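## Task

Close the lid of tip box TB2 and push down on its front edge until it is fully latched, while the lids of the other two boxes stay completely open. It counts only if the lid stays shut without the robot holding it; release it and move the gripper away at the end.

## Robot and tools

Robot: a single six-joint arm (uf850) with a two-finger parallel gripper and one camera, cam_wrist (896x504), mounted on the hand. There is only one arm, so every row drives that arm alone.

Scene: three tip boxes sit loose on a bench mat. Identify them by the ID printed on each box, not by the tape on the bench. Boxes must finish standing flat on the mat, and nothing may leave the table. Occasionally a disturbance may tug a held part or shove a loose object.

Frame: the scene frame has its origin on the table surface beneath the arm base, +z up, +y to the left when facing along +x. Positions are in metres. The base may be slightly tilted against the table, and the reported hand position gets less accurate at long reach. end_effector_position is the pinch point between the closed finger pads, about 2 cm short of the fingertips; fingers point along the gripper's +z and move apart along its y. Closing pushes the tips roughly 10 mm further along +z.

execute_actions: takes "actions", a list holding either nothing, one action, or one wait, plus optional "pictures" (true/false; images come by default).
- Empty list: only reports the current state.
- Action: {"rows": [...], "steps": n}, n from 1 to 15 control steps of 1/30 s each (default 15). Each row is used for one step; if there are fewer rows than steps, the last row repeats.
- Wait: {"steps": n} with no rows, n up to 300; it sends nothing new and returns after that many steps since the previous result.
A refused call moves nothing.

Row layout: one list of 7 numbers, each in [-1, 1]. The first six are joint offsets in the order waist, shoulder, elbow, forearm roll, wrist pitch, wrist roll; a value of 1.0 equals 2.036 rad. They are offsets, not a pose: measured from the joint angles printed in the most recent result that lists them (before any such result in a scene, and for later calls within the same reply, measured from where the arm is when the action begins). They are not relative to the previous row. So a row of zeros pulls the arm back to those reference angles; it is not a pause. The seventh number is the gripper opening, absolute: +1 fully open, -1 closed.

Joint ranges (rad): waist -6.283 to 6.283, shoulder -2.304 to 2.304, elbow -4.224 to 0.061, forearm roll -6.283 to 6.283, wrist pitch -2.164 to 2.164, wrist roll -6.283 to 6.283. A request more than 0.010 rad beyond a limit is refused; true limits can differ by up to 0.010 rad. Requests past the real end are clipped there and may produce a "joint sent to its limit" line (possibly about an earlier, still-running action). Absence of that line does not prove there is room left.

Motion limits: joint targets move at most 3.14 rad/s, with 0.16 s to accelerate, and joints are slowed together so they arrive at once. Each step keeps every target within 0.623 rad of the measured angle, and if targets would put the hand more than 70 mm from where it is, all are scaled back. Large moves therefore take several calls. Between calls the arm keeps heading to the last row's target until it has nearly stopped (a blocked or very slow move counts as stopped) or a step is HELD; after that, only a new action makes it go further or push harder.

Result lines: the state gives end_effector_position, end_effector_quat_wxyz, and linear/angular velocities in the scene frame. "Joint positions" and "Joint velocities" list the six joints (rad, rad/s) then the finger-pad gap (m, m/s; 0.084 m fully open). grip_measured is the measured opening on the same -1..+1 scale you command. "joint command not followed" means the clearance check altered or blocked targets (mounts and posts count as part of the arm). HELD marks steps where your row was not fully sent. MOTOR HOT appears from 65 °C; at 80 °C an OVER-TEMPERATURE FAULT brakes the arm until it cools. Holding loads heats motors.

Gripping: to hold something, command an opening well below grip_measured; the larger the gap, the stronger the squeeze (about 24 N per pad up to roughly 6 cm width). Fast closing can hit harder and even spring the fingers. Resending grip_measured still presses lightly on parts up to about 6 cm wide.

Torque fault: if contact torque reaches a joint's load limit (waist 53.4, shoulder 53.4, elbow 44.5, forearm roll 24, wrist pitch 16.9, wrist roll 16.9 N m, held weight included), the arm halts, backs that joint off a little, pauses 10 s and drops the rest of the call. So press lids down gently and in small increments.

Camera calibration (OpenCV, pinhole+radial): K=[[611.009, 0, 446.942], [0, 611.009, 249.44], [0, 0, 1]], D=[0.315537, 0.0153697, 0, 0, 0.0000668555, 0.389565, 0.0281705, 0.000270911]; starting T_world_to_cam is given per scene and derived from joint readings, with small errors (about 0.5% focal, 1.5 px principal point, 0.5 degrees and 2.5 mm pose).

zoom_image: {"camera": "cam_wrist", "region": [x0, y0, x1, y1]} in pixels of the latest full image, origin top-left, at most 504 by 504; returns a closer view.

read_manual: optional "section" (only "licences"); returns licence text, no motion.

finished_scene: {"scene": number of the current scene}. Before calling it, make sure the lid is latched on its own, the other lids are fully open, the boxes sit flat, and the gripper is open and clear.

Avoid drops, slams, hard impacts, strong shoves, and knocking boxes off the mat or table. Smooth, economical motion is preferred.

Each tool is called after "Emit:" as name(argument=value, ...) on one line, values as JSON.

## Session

Emit:
execute_actions(actions=[])

Scene clock: 0.00 s of 8400.00 s.
end_effector_position=(+0.5372, +0.4382, +0.2611) grip_measured=+1.00 end_effector_quat_wxyz=(-0.175, -0.028, +0.984, -0.004) end_effector_velocity=(-0.001, +0.001, -0.000) end_effector_angular_velocity=(+0.001, +0.001, -0.000)
Joint positions: [ 0.837 -1.244 -1.85  -0.832 -1.048 -1.646  0.084]
Joint velocities: [ 0.    -0.001  0.     0.001  0.002  0.001  0.   ]
camera_calibration (this result's frames):
cam_wrist: T_world_to_cam=[[-0.0531028, 0.998453, 0.0165062, -0.385655], [0.944747, 0.0555871, -0.323053, -0.388246], [-0.323471, -0.00156081, -0.946237, 0.555741], [0, 0, 0, 1]] pos_world=[0.52608, 0.407507, 0.406804]

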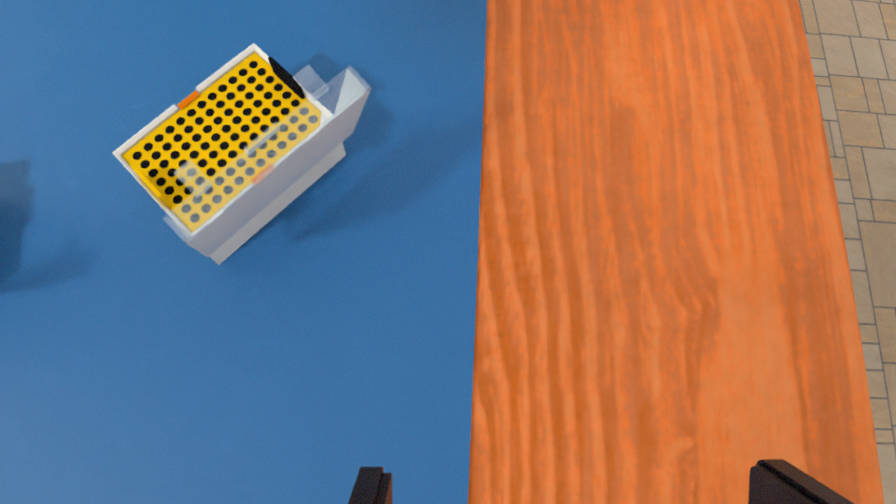

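Emit:
execute_actions(actions=[{"rows": [[0.5560, 0.6640, 0.7171, 0.2089, -0.1837, -1.0, -1.0]], "steps": 15}], pictures=false)

Emit:
execute_actions(actions=[{"steps": 60}], pictures=false)

Scene clock: 30.10 s of 8400.00 s.
end_effector_position=(+0.4888, +0.4081, +0.4423) grip_measured=-1.00 end_effector_quat_wxyz=(-0.173, -0.198, +0.965, +0.011) end_effector_velocity=(-0.131, -0.112, +0.379) end_effector_angular_velocity=(+0.253, -0.037, +0.781)
Joint positions: [ 1.07  -1.01  -1.616 -0.694 -1.17  -1.88   0.   ]
Joint velocities: [ 0.534  0.533  0.533  0.261 -0.228 -0.533  0.   ]
Steps of this call (steps 1 to 90: nothing new was sent; then 26.60 s passed at rest; steps 91 to 105: all 15 steps of this action). Readings (joint positions):
91: [0.838 -1.244 -1.849 -0.832 -1.048 -1.647]
92: [0.843 -1.237 -1.841 -0.827 -1.053 -1.655]
94: [0.878 -1.202 -1.805 -0.803 -1.074 -1.690]
98: [0.948 -1.133 -1.738 -0.760 -1.112 -1.758]
105: the state above

Scene clock: 32.10 s of 8400.00 s.
end_effector_position=(+0.2625, -0.0324, +0.6189) grip_measured=-1.00 end_effector_quat_wxyz=(-0.000, +0.983, -0.183, +0.000) end_effector_velocity=(-0.000, -0.002, -0.002) end_effector_angular_velocity=(-0.001, -0.000, +0.013)
Joint positions: [ 1.969  0.107 -0.391 -0.407 -1.422 -3.681  0.   ]
Joint velocities: [ 0.002  0.006  0.006  0.001 -0.001 -0.012  0.   ]
Steps of this call (steps 1 to 60: the robot went on to your last target). Readings (joint positions):
1: [1.088 -0.993 -1.598 -0.685 -1.177 -1.898]
2: [1.106 -0.974 -1.580 -0.677 -1.185 -1.916]
4: [1.143 -0.938 -1.544 -0.661 -1.199 -1.952]
8: [1.218 -0.863 -1.469 -0.630 -1.226 -2.027]
60: the state above

Emit:
execute_actions(actions=[{"rows": [[0.0, 0.0005, 0.0005, 0.0002, 0.0, -0.1801, -1.0]], "steps": 15}], pictures=false)

Emit:
execute_actions(actions=[{"steps": 15}])

Scene clock: 36.43 s of 8400.00 s.
end_effector_position=(+0.2624, -0.0327, +0.6186) grip_measured=-1.00 end_effector_quat_wxyz=(+0.000, +1.000, -0.002, +0.000) end_effector_velocity=(+0.000, +0.000, +0.000) end_effector_angular_velocity=(+0.000, +0.001, +0.021)
Joint positions: [ 1.969  0.108 -0.39  -0.407 -1.422 -4.045  0.   ]
Joint velocities: [-0.001  0.    -0.001 -0.    -0.    -0.022  0.   ]
Steps of this call (steps 1 to 15: the robot went on to your last target; steps 16 to 90: nothing new was sent; then 0.83 s passed at rest; steps 91 to 105: all 15 steps of this action). Readings (joint positions):
91: [1.969 0.108 -0.390 -0.407 -1.422 -3.683]
92: [1.969 0.108 -0.390 -0.407 -1.422 -3.691]
94: [1.969 0.108 -0.390 -0.407 -1.422 -3.760]
98: [1.969 0.108 -0.390 -0.407 -1.422 -3.983]
105: the state above

Scene clock: 36.93 s of 8400.00 s.
end_effector_position=(+0.2624, -0.0327, +0.6186) grip_measured=-1.00 end_effector_quat_wxyz=(+0.000, +1.000, -0.001, +0.000) end_effector_velocity=(+0.000, +0.000, +0.000) end_effector_angular_velocity=(+0.002, +0.000, +0.001)
Joint positions: [ 1.969  0.108 -0.39  -0.407 -1.422 -4.047  0.   ]
Joint velocities: [ 0.     0.001 -0.    -0.001  0.001 -0.001  0.   ]
Steps of this call (steps 1 to 15: the robot went on to your last target). Readings (joint positions):
1: [1.969 0.108 -0.390 -0.407 -1.422 -4.046]
2: [1.969 0.108 -0.390 -0.407 -1.422 -4.046]
4: [1.969 0.108 -0.390 -0.407 -1.422 -4.047]
8: [1.969 0.108 -0.390 -0.407 -1.422 -4.047]
15: the state above
The arm was judged still, so your last target was given up. Only a new action makes it travel on or press farther. Fingers that are still opening or closing keep moving.
camera_calibration (this result's frames):
cam_wrist: T_world_to_cam=[[0.000184933, -0.999893, 0.0146372, -0.0141605], [-0.999735, 0.000152095, 0.0230209, 0.30735], [-0.0230207, -0.0146376, -0.999628, 0.758141], [0, 0, 0, 1]] pos_world=[0.324724, -0.00310831, 0.75099]

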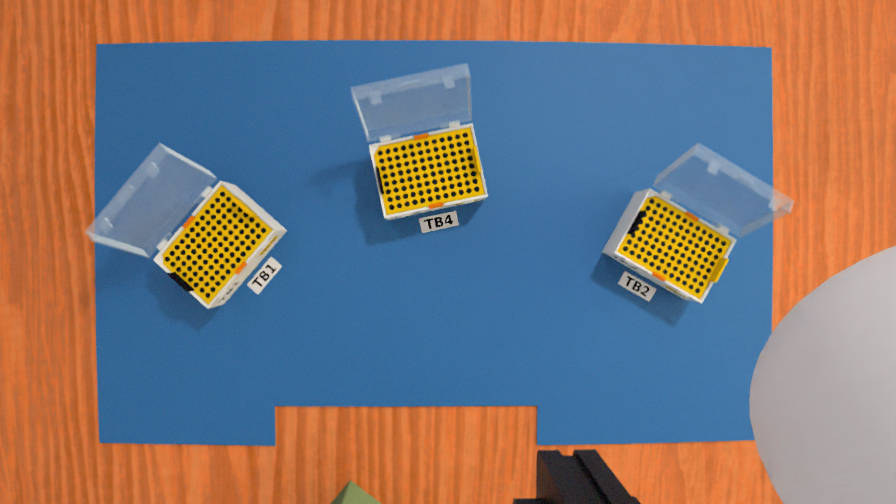

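Emit:
bash(command="cat > /tmp/ik.py <<'EOF'\nimport numpy as np\nnp.set_printoptions(precision=4,suppress=True,linewidth=160)\nXB=np.array([0.7352,0.2161,-0.6417]);YB=np.array([0.2097,0.8272,0.5184]);ZB=np.array([0.6444,-0.5163,0.5633])\nU,_,Vt=np.linalg.svd(np.stack([XB,YB,ZB],1)); RB=U@Vt\nO=np.array([0,0,0.3970])\ndef fk(q):\n    q1,q2,q3,q4,q5,q6=q\n    a=-q2; al=q2-q3\n    r=0.39*np.sin(a)+0.15*np.cos(al)+0.426*np.sin(al)\n    z=0.39*np.cos(a)+0.15*np.sin(al)-0.426*np.cos(al)+0.364\n    rh=np.array([np.cos(q1),np.sin(q1),0]);th=np.array([-np.sin(q1),np.cos(q1),0]);zh=np.array([0,0,1.])\n    L=lambda v: v[0]*rh+v[1]*th+v[2]*zh\n    x4=np.array([np.cos(al),0,np.sin(al)]);z4=np.array([np.sin(al),0,-np.cos(al)]);y4=np.array([0,-1.,0])\n    x5=np.cos(q4)*x4+np.sin(q4)*y4\n    gz=np.cos(q5)*z4+np.sin(q5)*x5\n    x6=np.cos(q5)*x5-np.sin(q5)*z4\n    y6=-np.sin(q4)*x4+np.cos(q4)*y4\n    gx=np.cos(q6)*x6+np.sin(q6)*y6\n    W=O+RB@(r*rh+z*zh); gz=RB@L(gz); gx=RB@L(gx)\n    return W+0.2445*gz, gx, gz, W\ndef f(q):\n    ee,gx,gz,W=fk(q); return np.r_[ee,gz,gx]\ndef ik(ee,gx,gz,q0):\n    y=np.r_[ee,gz,gx]; q=np.array(q0,float)\n    for _ in range(200):\n        J=np.array([(f(q+1e-6*e)-f(q-1e-6*e))/2e-6 for e in np.eye(6)]).T\n        dq=np.linalg.lstsq(J,y-f(q),rcond=None)[0]; q+=dq\n        if abs(dq).max()<1e-10: break\n    return q\ndef cam2ee(C,gx,gz):\n    gy=np.cross(gz,gx); return C+0.1308*gz-0.0675*gx+0.0325*gy\ndef view(T,beta,eps,Lr):\n    h=-np.array([np.cos(beta),np.sin(beta),0]); gz=np.cos(eps)*h-np.array([0,0,np.sin(eps)])\n    gx=np.sin(eps)*h+np.array([0,0,np.cos(eps)]); C=T-Lr*gz\n    return C,gx,gz,cam2ee(C,gx,gz)\ndef path(qa,qb,n=41):\n    P=[fk(qa+s*(qb-qa)) for s in np.linspace(0,1,n)]\n    tip=min((p[0]+0.02*p[2])[2] for p in P); wz=min(p[3][2] for p in P)\n    wb=min(np.linalg.norm(p[3]-O) for p in P); wax=min(np.hypot(*p[3][:2]) for p in P)\n    return np.array([tip,wz,wb,wax])\nif __name__==\"__main__\":\n    qc=np.array([1.969,0.108,-0.39,-0.407,-1.422,-4.047])\n    print(\"check fk(current)\",fk(qc)[0],\"reported (0.2624,-0.0327,0.6186)\")\n    seed=np.array([0.1284,-1.2589,-0.7787,1.4783-np.pi,-1.6566,1.1789-np.pi])\n    C,gx,gz,ee=view(np.array([0.2754,-0.2556,0.03]),np.radians(115),np.radians(40),0.30)\n    q=ik(ee,gx,gz,seed)\n    print(\"C\",C,\"ee\",ee); print(\"q\",q,\"err mm\",1e3*abs(fk(q)[0]-ee).max())\n    print(\"dq\",q-qc)\n    print(\"path min: tip z, wrist z, wrist-to-base-origin, wrist-to-post-axis\",path(qc,q))\nEOF\npython3 /tmp/ik.py")


Emit:
execute_actions(actions=[{"rows": [[-0.4520, -0.3357, -0.0955, -0.3085, -0.0576, 0.5118, -1.0]], "steps": 15}], pictures=false)

Emit:
execute_actions(actions=[{"steps": 30}], pictures=false)

Emit:
execute_actions(actions=[{"rows": [[-0.2260, -0.1679, -0.0477, -0.1543, -0.0288, 0.2559, -1.0]], "steps": 15}], pictures=false)

Emit:
execute_actions(actions=[{"steps": 20}], pictures=false)

Emit:
execute_actions(actions=[{"rows": [[-0.2260, -0.1679, -0.0477, -0.1543, -0.0288, 0.2559, -1.0]], "steps": 15}], pictures=false)

Emit:
execute_actions(actions=[{"steps": 25}])

Scene clock: 95.10 s of 8400.00 s.
end_effector_position=(+0.3685, +0.0275, +0.5245) grip_measured=-1.00 end_effector_quat_wxyz=(+0.161, +0.945, -0.250, +0.135) end_effector_velocity=(+0.170, +0.029, -0.296) end_effector_angular_velocity=(-0.589, -0.514, -1.251)
Joint positions: [ 1.457 -0.314 -0.511 -0.799 -1.495 -3.52   0.   ]
Joint velocities: [-1.152 -0.735 -0.204 -0.661 -0.123  1.416  0.   ]
Steps of this call (steps 1 to 90: nothing new was sent; then 54.67 s passed at rest; steps 91 to 105: all 15 steps of this action). Readings (joint positions):
91: [1.968 0.108 -0.390 -0.407 -1.422 -4.047]
92: [1.961 0.101 -0.392 -0.414 -1.424 -4.039]
94: [1.899 0.040 -0.412 -0.476 -1.436 -3.976]
98: [1.738 -0.117 -0.457 -0.621 -1.462 -3.817]
105: the state above

Scene clock: 96.10 s of 8400.00 s.
end_effector_position=(+0.4103, +0.0182, +0.4020) grip_measured=-1.00 end_effector_quat_wxyz=(+0.244, +0.842, -0.430, +0.216) end_effector_velocity=(+0.000, +0.000, +0.000) end_effector_angular_velocity=(+0.000, -0.002, -0.000)
Joint positions: [ 1.049 -0.575 -0.584 -1.035 -1.539 -3.006  0.   ]
Joint velocities: [ 0.    -0.001 -0.001 -0.001 -0.001  0.002  0.   ]
Steps of this call (steps 1 to 30: the robot went on to your last target). Readings (joint positions):
1: [1.418 -0.338 -0.518 -0.821 -1.499 -3.472]
2: [1.380 -0.362 -0.525 -0.843 -1.503 -3.424]
4: [1.304 -0.411 -0.538 -0.887 -1.511 -3.328]
8: [1.158 -0.505 -0.564 -0.971 -1.527 -3.144]
30: the state above
The arm was judged still, so your last target was given up. Only a new action makes it travel on or press farther. Fingers that are still opening or closing keep moving.

Scene clock: 96.60 s of 8400.00 s.
end_effector_position=(+0.3949, -0.0222, +0.2481) grip_measured=-1.00 end_effector_quat_wxyz=(+0.281, +0.753, -0.523, +0.283) end_effector_velocity=(-0.095, -0.096, -0.242) end_effector_angular_velocity=(-0.123, -0.192, -0.309)
Joint positions: [ 0.637 -0.881 -0.671 -1.316 -1.591 -2.541  0.   ]
Joint velocities: [-0.646 -0.481 -0.126 -0.435 -0.074  0.714  0.   ]
Steps of this call (steps 1 to 15: all 15 steps of this action). Readings (joint positions):
1: [1.048 -0.575 -0.584 -1.035 -1.539 -3.005]
2: [1.043 -0.580 -0.586 -1.039 -1.540 -2.997]
4: [0.988 -0.620 -0.598 -1.077 -1.548 -2.933]
8: [0.847 -0.726 -0.627 -1.172 -1.565 -2.777]
15: the state above

Scene clock: 97.27 s of 8400.00 s.
end_effector_position=(+0.3881, -0.0292, +0.2302) grip_measured=-1.00 end_effector_quat_wxyz=(+0.283, +0.743, -0.534, +0.288) end_effector_velocity=(-0.001, +0.000, -0.001) end_effector_angular_velocity=(+0.001, +0.003, +0.001)
Joint positions: [ 0.589 -0.917 -0.681 -1.349 -1.598 -2.485  0.   ]
Joint velocities: [-0.    -0.003 -0.    -0.     0.002 -0.001  0.   ]
Steps of this call (steps 1 to 20: the robot went on to your last target). Readings (joint positions):
1: [0.619 -0.895 -0.674 -1.328 -1.593 -2.520]
2: [0.607 -0.904 -0.676 -1.336 -1.595 -2.507]
4: [0.596 -0.911 -0.679 -1.343 -1.597 -2.494]
8: [0.591 -0.915 -0.681 -1.347 -1.598 -2.487]
20: the state above

Scene clock: 97.77 s of 8400.00 s.
end_effector_position=(+0.2878, -0.0939, +0.1060) grip_measured=-1.00 end_effector_quat_wxyz=(+0.296, +0.662, -0.619, +0.301) end_effector_velocity=(-0.292, -0.140, -0.213) end_effector_angular_velocity=(-0.014, -0.167, -0.521)
Joint positions: [ 0.212 -1.197 -0.761 -1.606 -1.646 -2.058  0.   ]
Joint velocities: [-0.794 -0.589 -0.164 -0.54  -0.098  0.887  0.   ]
Steps of this call (steps 1 to 15: all 15 steps of this action). Readings (joint positions):
1: [0.589 -0.917 -0.681 -1.349 -1.598 -2.484]
2: [0.583 -0.921 -0.683 -1.353 -1.599 -2.476]
4: [0.531 -0.960 -0.695 -1.389 -1.606 -2.416]
8: [0.408 -1.052 -0.720 -1.472 -1.621 -2.280]
15: the state above

Scene clock: 98.60 s of 8400.00 s.
end_effector_position=(+0.2560, -0.1081, +0.0851) grip_measured=-1.00 end_effector_quat_wxyz=(+0.299, +0.641, -0.641, +0.299) end_effector_velocity=(+0.000, +0.000, -0.000) end_effector_angular_velocity=(+0.001, -0.000, -0.001)
Joint positions: [ 0.129 -1.259 -0.778 -1.663 -1.656 -1.964  0.   ]
Joint velocities: [ 0.001  0.    -0.001 -0.     0.001 -0.     0.   ]
Steps of this call (steps 1 to 25: the robot went on to your last target). Readings (joint positions):
1: [0.187 -1.216 -0.766 -1.623 -1.649 -2.030]
2: [0.166 -1.231 -0.770 -1.637 -1.651 -2.008]
4: [0.143 -1.248 -0.774 -1.652 -1.654 -1.982]
8: [0.132 -1.256 -0.778 -1.661 -1.656 -1.967]
25: the state above
camera_calibration (this result's frames):
cam_wrist: T_world_to_cam=[[-0.999885, 0.0101717, 0.011225, 0.283783], [-0.00171836, 0.660076, -0.751197, 0.194914], [-0.0150503, -0.75113, -0.659982, 0.113016], [0, 0, 0, 1]] pos_world=[0.285787, -0.0466549, 0.217822]

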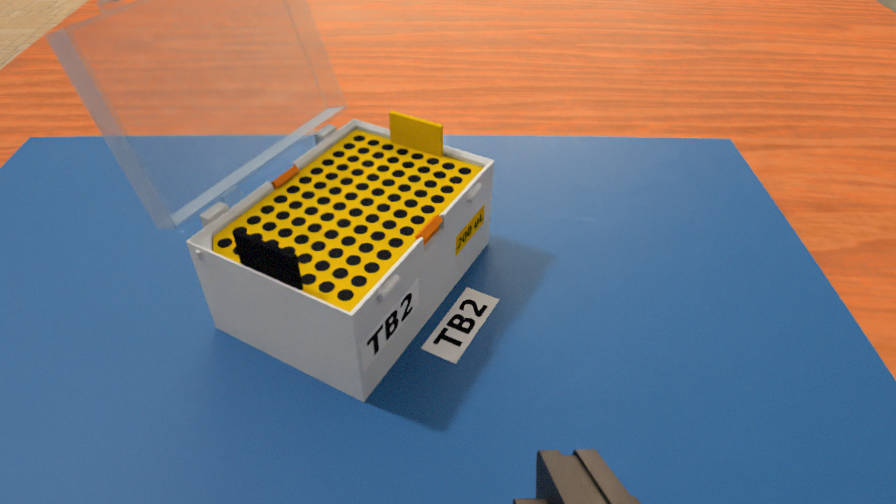

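The right box's front label appears to read TB2. I'll zoom in to confirm it on the box itself rather than on the tape.

Emit:
zoom_image(camera="cam_wrist", region=[330, 180, 530, 400])

Region (330, 180, 530, 400) of cam_wrist's 896x504 image, scaled by 2.291, with more detail than that image has; it fills the left 458 columns of this view, and the rest is white.

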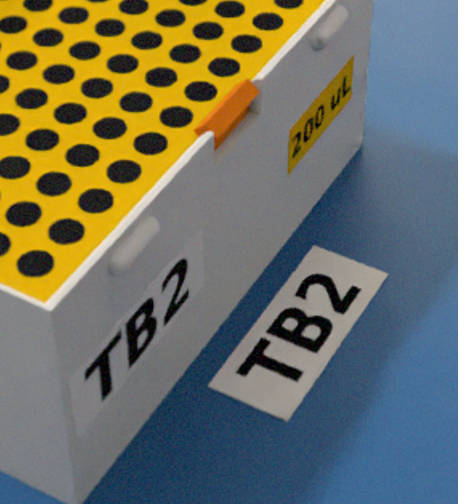

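Emit:
zoom_image(camera="cam_wrist", region=[170, 100, 520, 420])

Region (170, 100, 520, 420) of cam_wrist's 896x504 image, scaled by 1.440, with more detail than that image has; it fills the top 461 rows of this view, and the rest is white.

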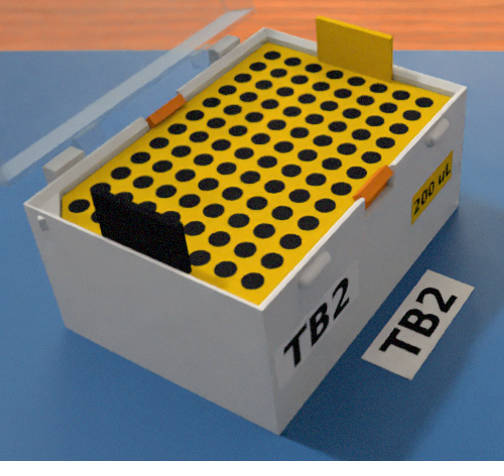

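Emit:
execute_actions(actions=[{"rows": [[-0.2387, 0.4244, 0.1645, 0.0, 0.0, 0.2947, -1.0]], "steps": 15}], pictures=false)

Emit:
execute_actions(actions=[{"steps": 25}], pictures=false)

Scene clock: 219.10 s of 8400.00 s.
end_effector_position=(+0.3018, -0.2680, +0.1457) grip_measured=-1.00 end_effector_quat_wxyz=(-0.324, -0.382, +0.766, -0.402) end_effector_velocity=(+0.091, -0.342, +0.184) end_effector_angular_velocity=(-0.649, -0.837, -0.861)
Joint positions: [-0.134 -0.836 -0.597 -1.663 -1.657 -1.639  0.   ]
Joint velocities: [-0.509  1.008  0.349  0.    -0.001  0.625  0.   ]
Steps of this call (steps 1 to 15: the robot went on to your last target; steps 16 to 90: nothing new was sent; then 117.00 s passed at rest; steps 91 to 105: all 15 steps of this action). Readings (joint positions):
91: [0.129 -1.258 -0.778 -1.663 -1.656 -1.963]
92: [0.123 -1.252 -0.774 -1.663 -1.656 -1.955]
94: [0.080 -1.197 -0.744 -1.663 -1.656 -1.902]
98: [-0.010 -1.068 -0.683 -1.663 -1.656 -1.792]
105: the state above

Scene clock: 219.93 s of 8400.00 s.
end_effector_position=(+0.3112, -0.4058, +0.2502) grip_measured=-1.00 end_effector_quat_wxyz=(-0.292, -0.116, +0.791, -0.525) end_effector_velocity=(+0.001, -0.002, +0.002) end_effector_angular_velocity=(-0.005, -0.005, -0.003)
Joint positions: [-0.357 -0.395 -0.443 -1.663 -1.656 -1.364  0.   ]
Joint velocities: [-0.002  0.007  0.001  0.001 -0.001  0.001  0.   ]
Steps of this call (steps 1 to 25: the robot went on to your last target). Readings (joint positions):
1: [-0.151 -0.802 -0.586 -1.663 -1.657 -1.619]
2: [-0.168 -0.769 -0.574 -1.663 -1.657 -1.598]
4: [-0.202 -0.701 -0.550 -1.663 -1.656 -1.556]
8: [-0.270 -0.567 -0.503 -1.663 -1.656 -1.471]
25: the state above

Emit:
execute_actions(actions=[{"rows": [[-0.0680, 0.1585, 0.0305, -0.1697, 0.1538, 0.1385, -1.0]], "steps": 15}], pictures=false)

Emit:
execute_actions(actions=[{"steps": 25}], pictures=false)

Scene clock: 227.13 s of 8400.00 s.
end_effector_position=(+0.3488, -0.4548, +0.2372) grip_measured=-1.00 end_effector_quat_wxyz=(-0.111, +0.091, +0.878, -0.457) end_effector_velocity=(+0.004, -0.002, -0.001) end_effector_angular_velocity=(+0.009, -0.031, -0.008)
Joint positions: [-0.494 -0.076 -0.381 -2.006 -1.345 -1.084  0.   ]
Joint velocities: [-0.008  0.017  0.002 -0.022  0.02   0.017  0.   ]
Steps of this call (steps 1 to 30: the robot went on to your last target; steps 31 to 90: nothing new was sent; then 3.70 s passed at rest; steps 91 to 105: all 15 steps of this action). Readings (joint positions):
91: [-0.357 -0.394 -0.443 -1.663 -1.656 -1.364]
92: [-0.360 -0.388 -0.442 -1.671 -1.648 -1.357]
94: [-0.387 -0.327 -0.429 -1.738 -1.585 -1.301]
98: [-0.474 -0.123 -0.393 -1.952 -1.396 -1.129]
105: the state above

Scene clock: 227.97 s of 8400.00 s.
end_effector_position=(+0.3496, -0.4555, +0.2375) grip_measured=-1.00 end_effector_quat_wxyz=(-0.110, +0.093, +0.878, -0.457) end_effector_velocity=(-0.001, -0.001, +0.000) end_effector_angular_velocity=(-0.002, +0.000, -0.002)
Joint positions: [-0.495 -0.073 -0.381 -2.008 -1.343 -1.082  0.   ]
Joint velocities: [-0.003  0.001 -0.    -0.     0.     0.     0.   ]
Steps of this call (steps 1 to 15: the robot went on to your last target; steps 16 to 25: nothing new was sent). Readings (joint positions):
1: [-0.494 -0.075 -0.381 -2.006 -1.344 -1.083]
2: [-0.495 -0.075 -0.381 -2.007 -1.344 -1.083]
4: [-0.495 -0.074 -0.381 -2.007 -1.344 -1.083]
8: [-0.495 -0.073 -0.381 -2.008 -1.343 -1.082]
25: the state above
The arm was judged still, so your last target was given up. Only a new action makes it travel on or press farther. Fingers that are still opening or closing keep moving.

Emit:
execute_actions(actions=[{"rows": [[-0.0681, 0.1588, 0.0305, -0.1699, 0.1537, 0.1385, -1.0]], "steps": 15}], pictures=false)

Emit:
execute_actions(actions=[{"steps": 25}], pictures=false)

Scene clock: 240.63 s of 8400.00 s.
end_effector_position=(+0.4027, -0.4872, +0.2648) grip_measured=-1.00 end_effector_quat_wxyz=(+0.052, +0.228, +0.902, -0.362) end_effector_velocity=(+0.003, -0.001, +0.002) end_effector_angular_velocity=(+0.009, -0.023, -0.005)
Joint positions: [-0.633  0.247 -0.319 -2.351 -1.032 -0.802  0.   ]
Joint velocities: [-0.007  0.018  0.002 -0.019  0.02   0.018  0.   ]
Steps of this call (steps 1 to 90: nothing new was sent; then 9.17 s passed at rest; steps 91 to 105: all 15 steps of this action). Readings (joint positions):
91: [-0.495 -0.073 -0.381 -2.009 -1.343 -1.082]
92: [-0.498 -0.066 -0.380 -2.016 -1.335 -1.075]
94: [-0.525 -0.005 -0.367 -2.083 -1.272 -1.019]
98: [-0.612 0.200 -0.331 -2.298 -1.083 -0.847]
105: the state above

Scene clock: 241.47 s of 8400.00 s.
end_effector_position=(+0.4035, -0.4878, +0.2654) grip_measured=-1.00 end_effector_quat_wxyz=(+0.054, +0.228, +0.902, -0.362) end_effector_velocity=(+0.000, +0.000, -0.000) end_effector_angular_velocity=(+0.000, +0.000, +0.001)
Joint positions: [-0.634  0.25  -0.319 -2.354 -1.03  -0.8    0.   ]
Joint velocities: [ 0.    -0.001 -0.     0.    -0.    -0.     0.   ]
Steps of this call (steps 1 to 15: the robot went on to your last target; steps 16 to 25: nothing new was sent). Readings (joint positions):
1: [-0.633 0.248 -0.319 -2.352 -1.031 -0.801]
2: [-0.633 0.248 -0.319 -2.352 -1.031 -0.801]
4: [-0.633 0.249 -0.319 -2.353 -1.031 -0.801]
8: [-0.634 0.250 -0.319 -2.354 -1.030 -0.800]
25: the state above
The arm was judged still, so your last target was given up. Only a new action makes it travel on or press farther. Fingers that are still opening or closing keep moving.

Emit:
execute_actions(actions=[{"rows": [[0.0001, 0.0002, 0.0, -0.3394, 0.3078, 0.2821, -1.0]], "steps": 15}], pictures=false)

Emit:
execute_actions(actions=[{"steps": 25}])

Scene clock: 247.43 s of 8400.00 s.
end_effector_position=(+0.4250, -0.3339, +0.2004) grip_measured=-1.00 end_effector_quat_wxyz=(+0.016, +0.256, +0.966, -0.021) end_effector_velocity=(-0.061, +0.182, -0.010) end_effector_angular_velocity=(+0.742, +0.252, +0.084)
Joint positions: [-0.634  0.251 -0.319 -2.993 -0.45  -0.269  0.   ]
Joint velocities: [ 0.     0.     0.001 -0.801  0.702  0.641  0.   ]
Steps of this call (steps 1 to 90: nothing new was sent; then 2.47 s passed at rest; steps 91 to 105: all 15 steps of this action). Readings (joint positions):
91: [-0.634 0.250 -0.319 -2.354 -1.030 -0.800]
92: [-0.634 0.250 -0.319 -2.362 -1.022 -0.792]
94: [-0.634 0.251 -0.319 -2.429 -0.954 -0.730]
98: [-0.634 0.251 -0.319 -2.646 -0.754 -0.546]
105: the state above

Scene clock: 248.27 s of 8400.00 s.
end_effector_position=(+0.4206, -0.3224, +0.2001) grip_measured=-1.00 end_effector_quat_wxyz=(+0.001, +0.254, +0.967, -0.000) end_effector_velocity=(+0.000, +0.001, -0.000) end_effector_angular_velocity=(+0.002, +0.001, -0.001)
Joint positions: [-0.634  0.251 -0.319 -3.045 -0.404 -0.226  0.   ]
Joint velocities: [ 0.001 -0.    -0.     0.001  0.002  0.001  0.   ]
Steps of this call (steps 1 to 25: the robot went on to your last target). Readings (joint positions):
1: [-0.634 0.251 -0.319 -3.014 -0.431 -0.252]
2: [-0.634 0.251 -0.319 -3.027 -0.420 -0.242]
4: [-0.634 0.251 -0.319 -3.037 -0.411 -0.232]
8: [-0.634 0.251 -0.319 -3.043 -0.405 -0.227]
25: the state above
camera_calibration (this result's frames):
cam_wrist: T_world_to_cam=[[0.489933, 0.87164, 0.0144846, 0.0996977], [0.871279, -0.490147, 0.0250606, -0.470214], [0.0289434, 0.00034209, -0.999581, 0.322143], [0, 0, 0, 1]] pos_world=[0.351519, -0.317485, 0.332348]

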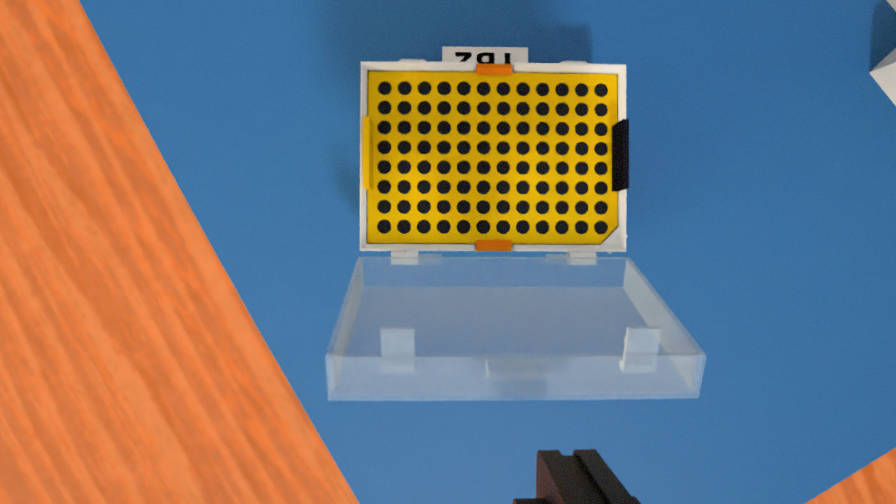

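Emit:
execute_actions(actions=[{"rows": [[0.0052, 0.0011, -0.0237, 0.0185, 0.0248, -0.0153, -1.0]], "steps": 15}], pictures=false)

Emit:
execute_actions(actions=[{"rows": [[-0.0004,-0.0096,-0.0042,-0.0019,-0.0054,0.0018,-1.0],[-0.0007,-0.0192,-0.0084,-0.0039,-0.0107,0.0036,-1.0],[-0.0011,-0.0289,-0.0127,-0.0058,-0.0161,0.0053,-1.0],[-0.0014,-0.0385,-0.0169,-0.0077,-0.0214,0.0071,-1.0],[-0.0018,-0.0481,-0.0211,-0.0096,-0.0268,0.0089,-1.0],[-0.0022,-0.0577,-0.0253,-0.0116,-0.0322,0.0107,-1.0],[-0.0025,-0.0673,-0.0295,-0.0135,-0.0375,0.0125,-1.0],[-0.0029,-0.0770,-0.0338,-0.0154,-0.0429,0.0142,-1.0],[-0.0032,-0.0866,-0.0380,-0.0173,-0.0482,0.0160,-1.0],[-0.0036,-0.0962,-0.0422,-0.0193,-0.0536,0.0178,-1.0],[-0.0040,-0.1058,-0.0464,-0.0212,-0.0590,0.0196,-1.0],[-0.0043,-0.1154,-0.0506,-0.0231,-0.0643,0.0214,-1.0],[-0.0047,-0.1251,-0.0549,-0.0250,-0.0697,0.0231,-1.0],[-0.0050,-0.1347,-0.0591,-0.0270,-0.0750,0.0249,-1.0],[-0.0054,-0.1443,-0.0633,-0.0289,-0.0804,0.0267,-1.0]], "steps": 15}], pictures=false)

Emit:
execute_actions(actions=[{"steps": 15}])

Scene clock: 330.40 s of 8400.00 s.
end_effector_position=(+0.4395, -0.3331, +0.1999) grip_measured=-1.00 end_effector_quat_wxyz=(+0.000, +0.254, +0.967, +0.000) end_effector_velocity=(+0.000, -0.001, -0.000) end_effector_angular_velocity=(+0.000, +0.001, -0.000)
Joint positions: [-0.623  0.253 -0.367 -3.008 -0.353 -0.257  0.   ]
Joint velocities: [-0.    -0.    -0.002  0.003  0.003 -0.003  0.   ]
Steps of this call (steps 1 to 15: the robot went on to your last target; steps 16 to 90: nothing new was sent; then 78.63 s passed at rest; steps 91 to 105: all 15 steps of this action). Readings (joint positions):
91: [-0.634 0.251 -0.320 -3.045 -0.403 -0.226]
92: [-0.632 0.251 -0.324 -3.040 -0.396 -0.230]
94: [-0.628 0.252 -0.345 -3.024 -0.376 -0.243]
98: [-0.624 0.253 -0.364 -3.010 -0.358 -0.254]
105: the state above

Scene clock: 330.90 s of 8400.00 s.
end_effector_position=(+0.4413, -0.3349, +0.1424) grip_measured=-1.00 end_effector_quat_wxyz=(-0.000, +0.254, +0.967, -0.001) end_effector_velocity=(-0.008, +0.008, -0.163) end_effector_angular_velocity=(+0.008, -0.005, +0.000)
Joint positions: [-0.631  0.038 -0.461 -3.05  -0.473 -0.217  0.   ]
Joint velocities: [-0.022 -0.583 -0.255 -0.117 -0.324  0.106  0.   ]
Steps of this call (steps 1 to 15: all 15 steps of this action). Readings (joint positions):
1: [-0.623 0.253 -0.367 -3.007 -0.354 -0.257]
2: [-0.623 0.250 -0.369 -3.008 -0.355 -0.256]
4: [-0.624 0.233 -0.376 -3.012 -0.365 -0.253]
8: [-0.626 0.171 -0.403 -3.024 -0.399 -0.242]
15: the state above

Scene clock: 331.40 s of 8400.00 s.
end_effector_position=(+0.4397, -0.3332, +0.1202) grip_measured=-1.00 end_effector_quat_wxyz=(+0.000, +0.254, +0.967, +0.000) end_effector_velocity=(-0.001, +0.001, -0.001) end_effector_angular_velocity=(+0.001, +0.002, -0.002)
Joint positions: [-0.634 -0.04  -0.496 -3.066 -0.517 -0.203  0.   ]
Joint velocities: [-0.001 -0.004 -0.    -0.    -0.002  0.001  0.   ]
Steps of this call (steps 1 to 15: the robot went on to your last target). Readings (joint positions):
1: [-0.632 0.019 -0.470 -3.054 -0.484 -0.214]
2: [-0.633 0.001 -0.478 -3.058 -0.494 -0.210]
4: [-0.633 -0.024 -0.488 -3.063 -0.507 -0.206]
8: [-0.634 -0.037 -0.494 -3.066 -0.515 -0.203]
15: the state above
camera_calibration (this result's frames):
cam_wrist: T_world_to_cam=[[0.490067, 0.871557, 0.0149228, 0.100793], [0.871218, -0.490293, 0.0243297, -0.490156], [0.0285212, 0.0010778, -0.999593, 0.242162], [0, 0, 0, 1]] pos_world=[0.37073, -0.328428, 0.252484]

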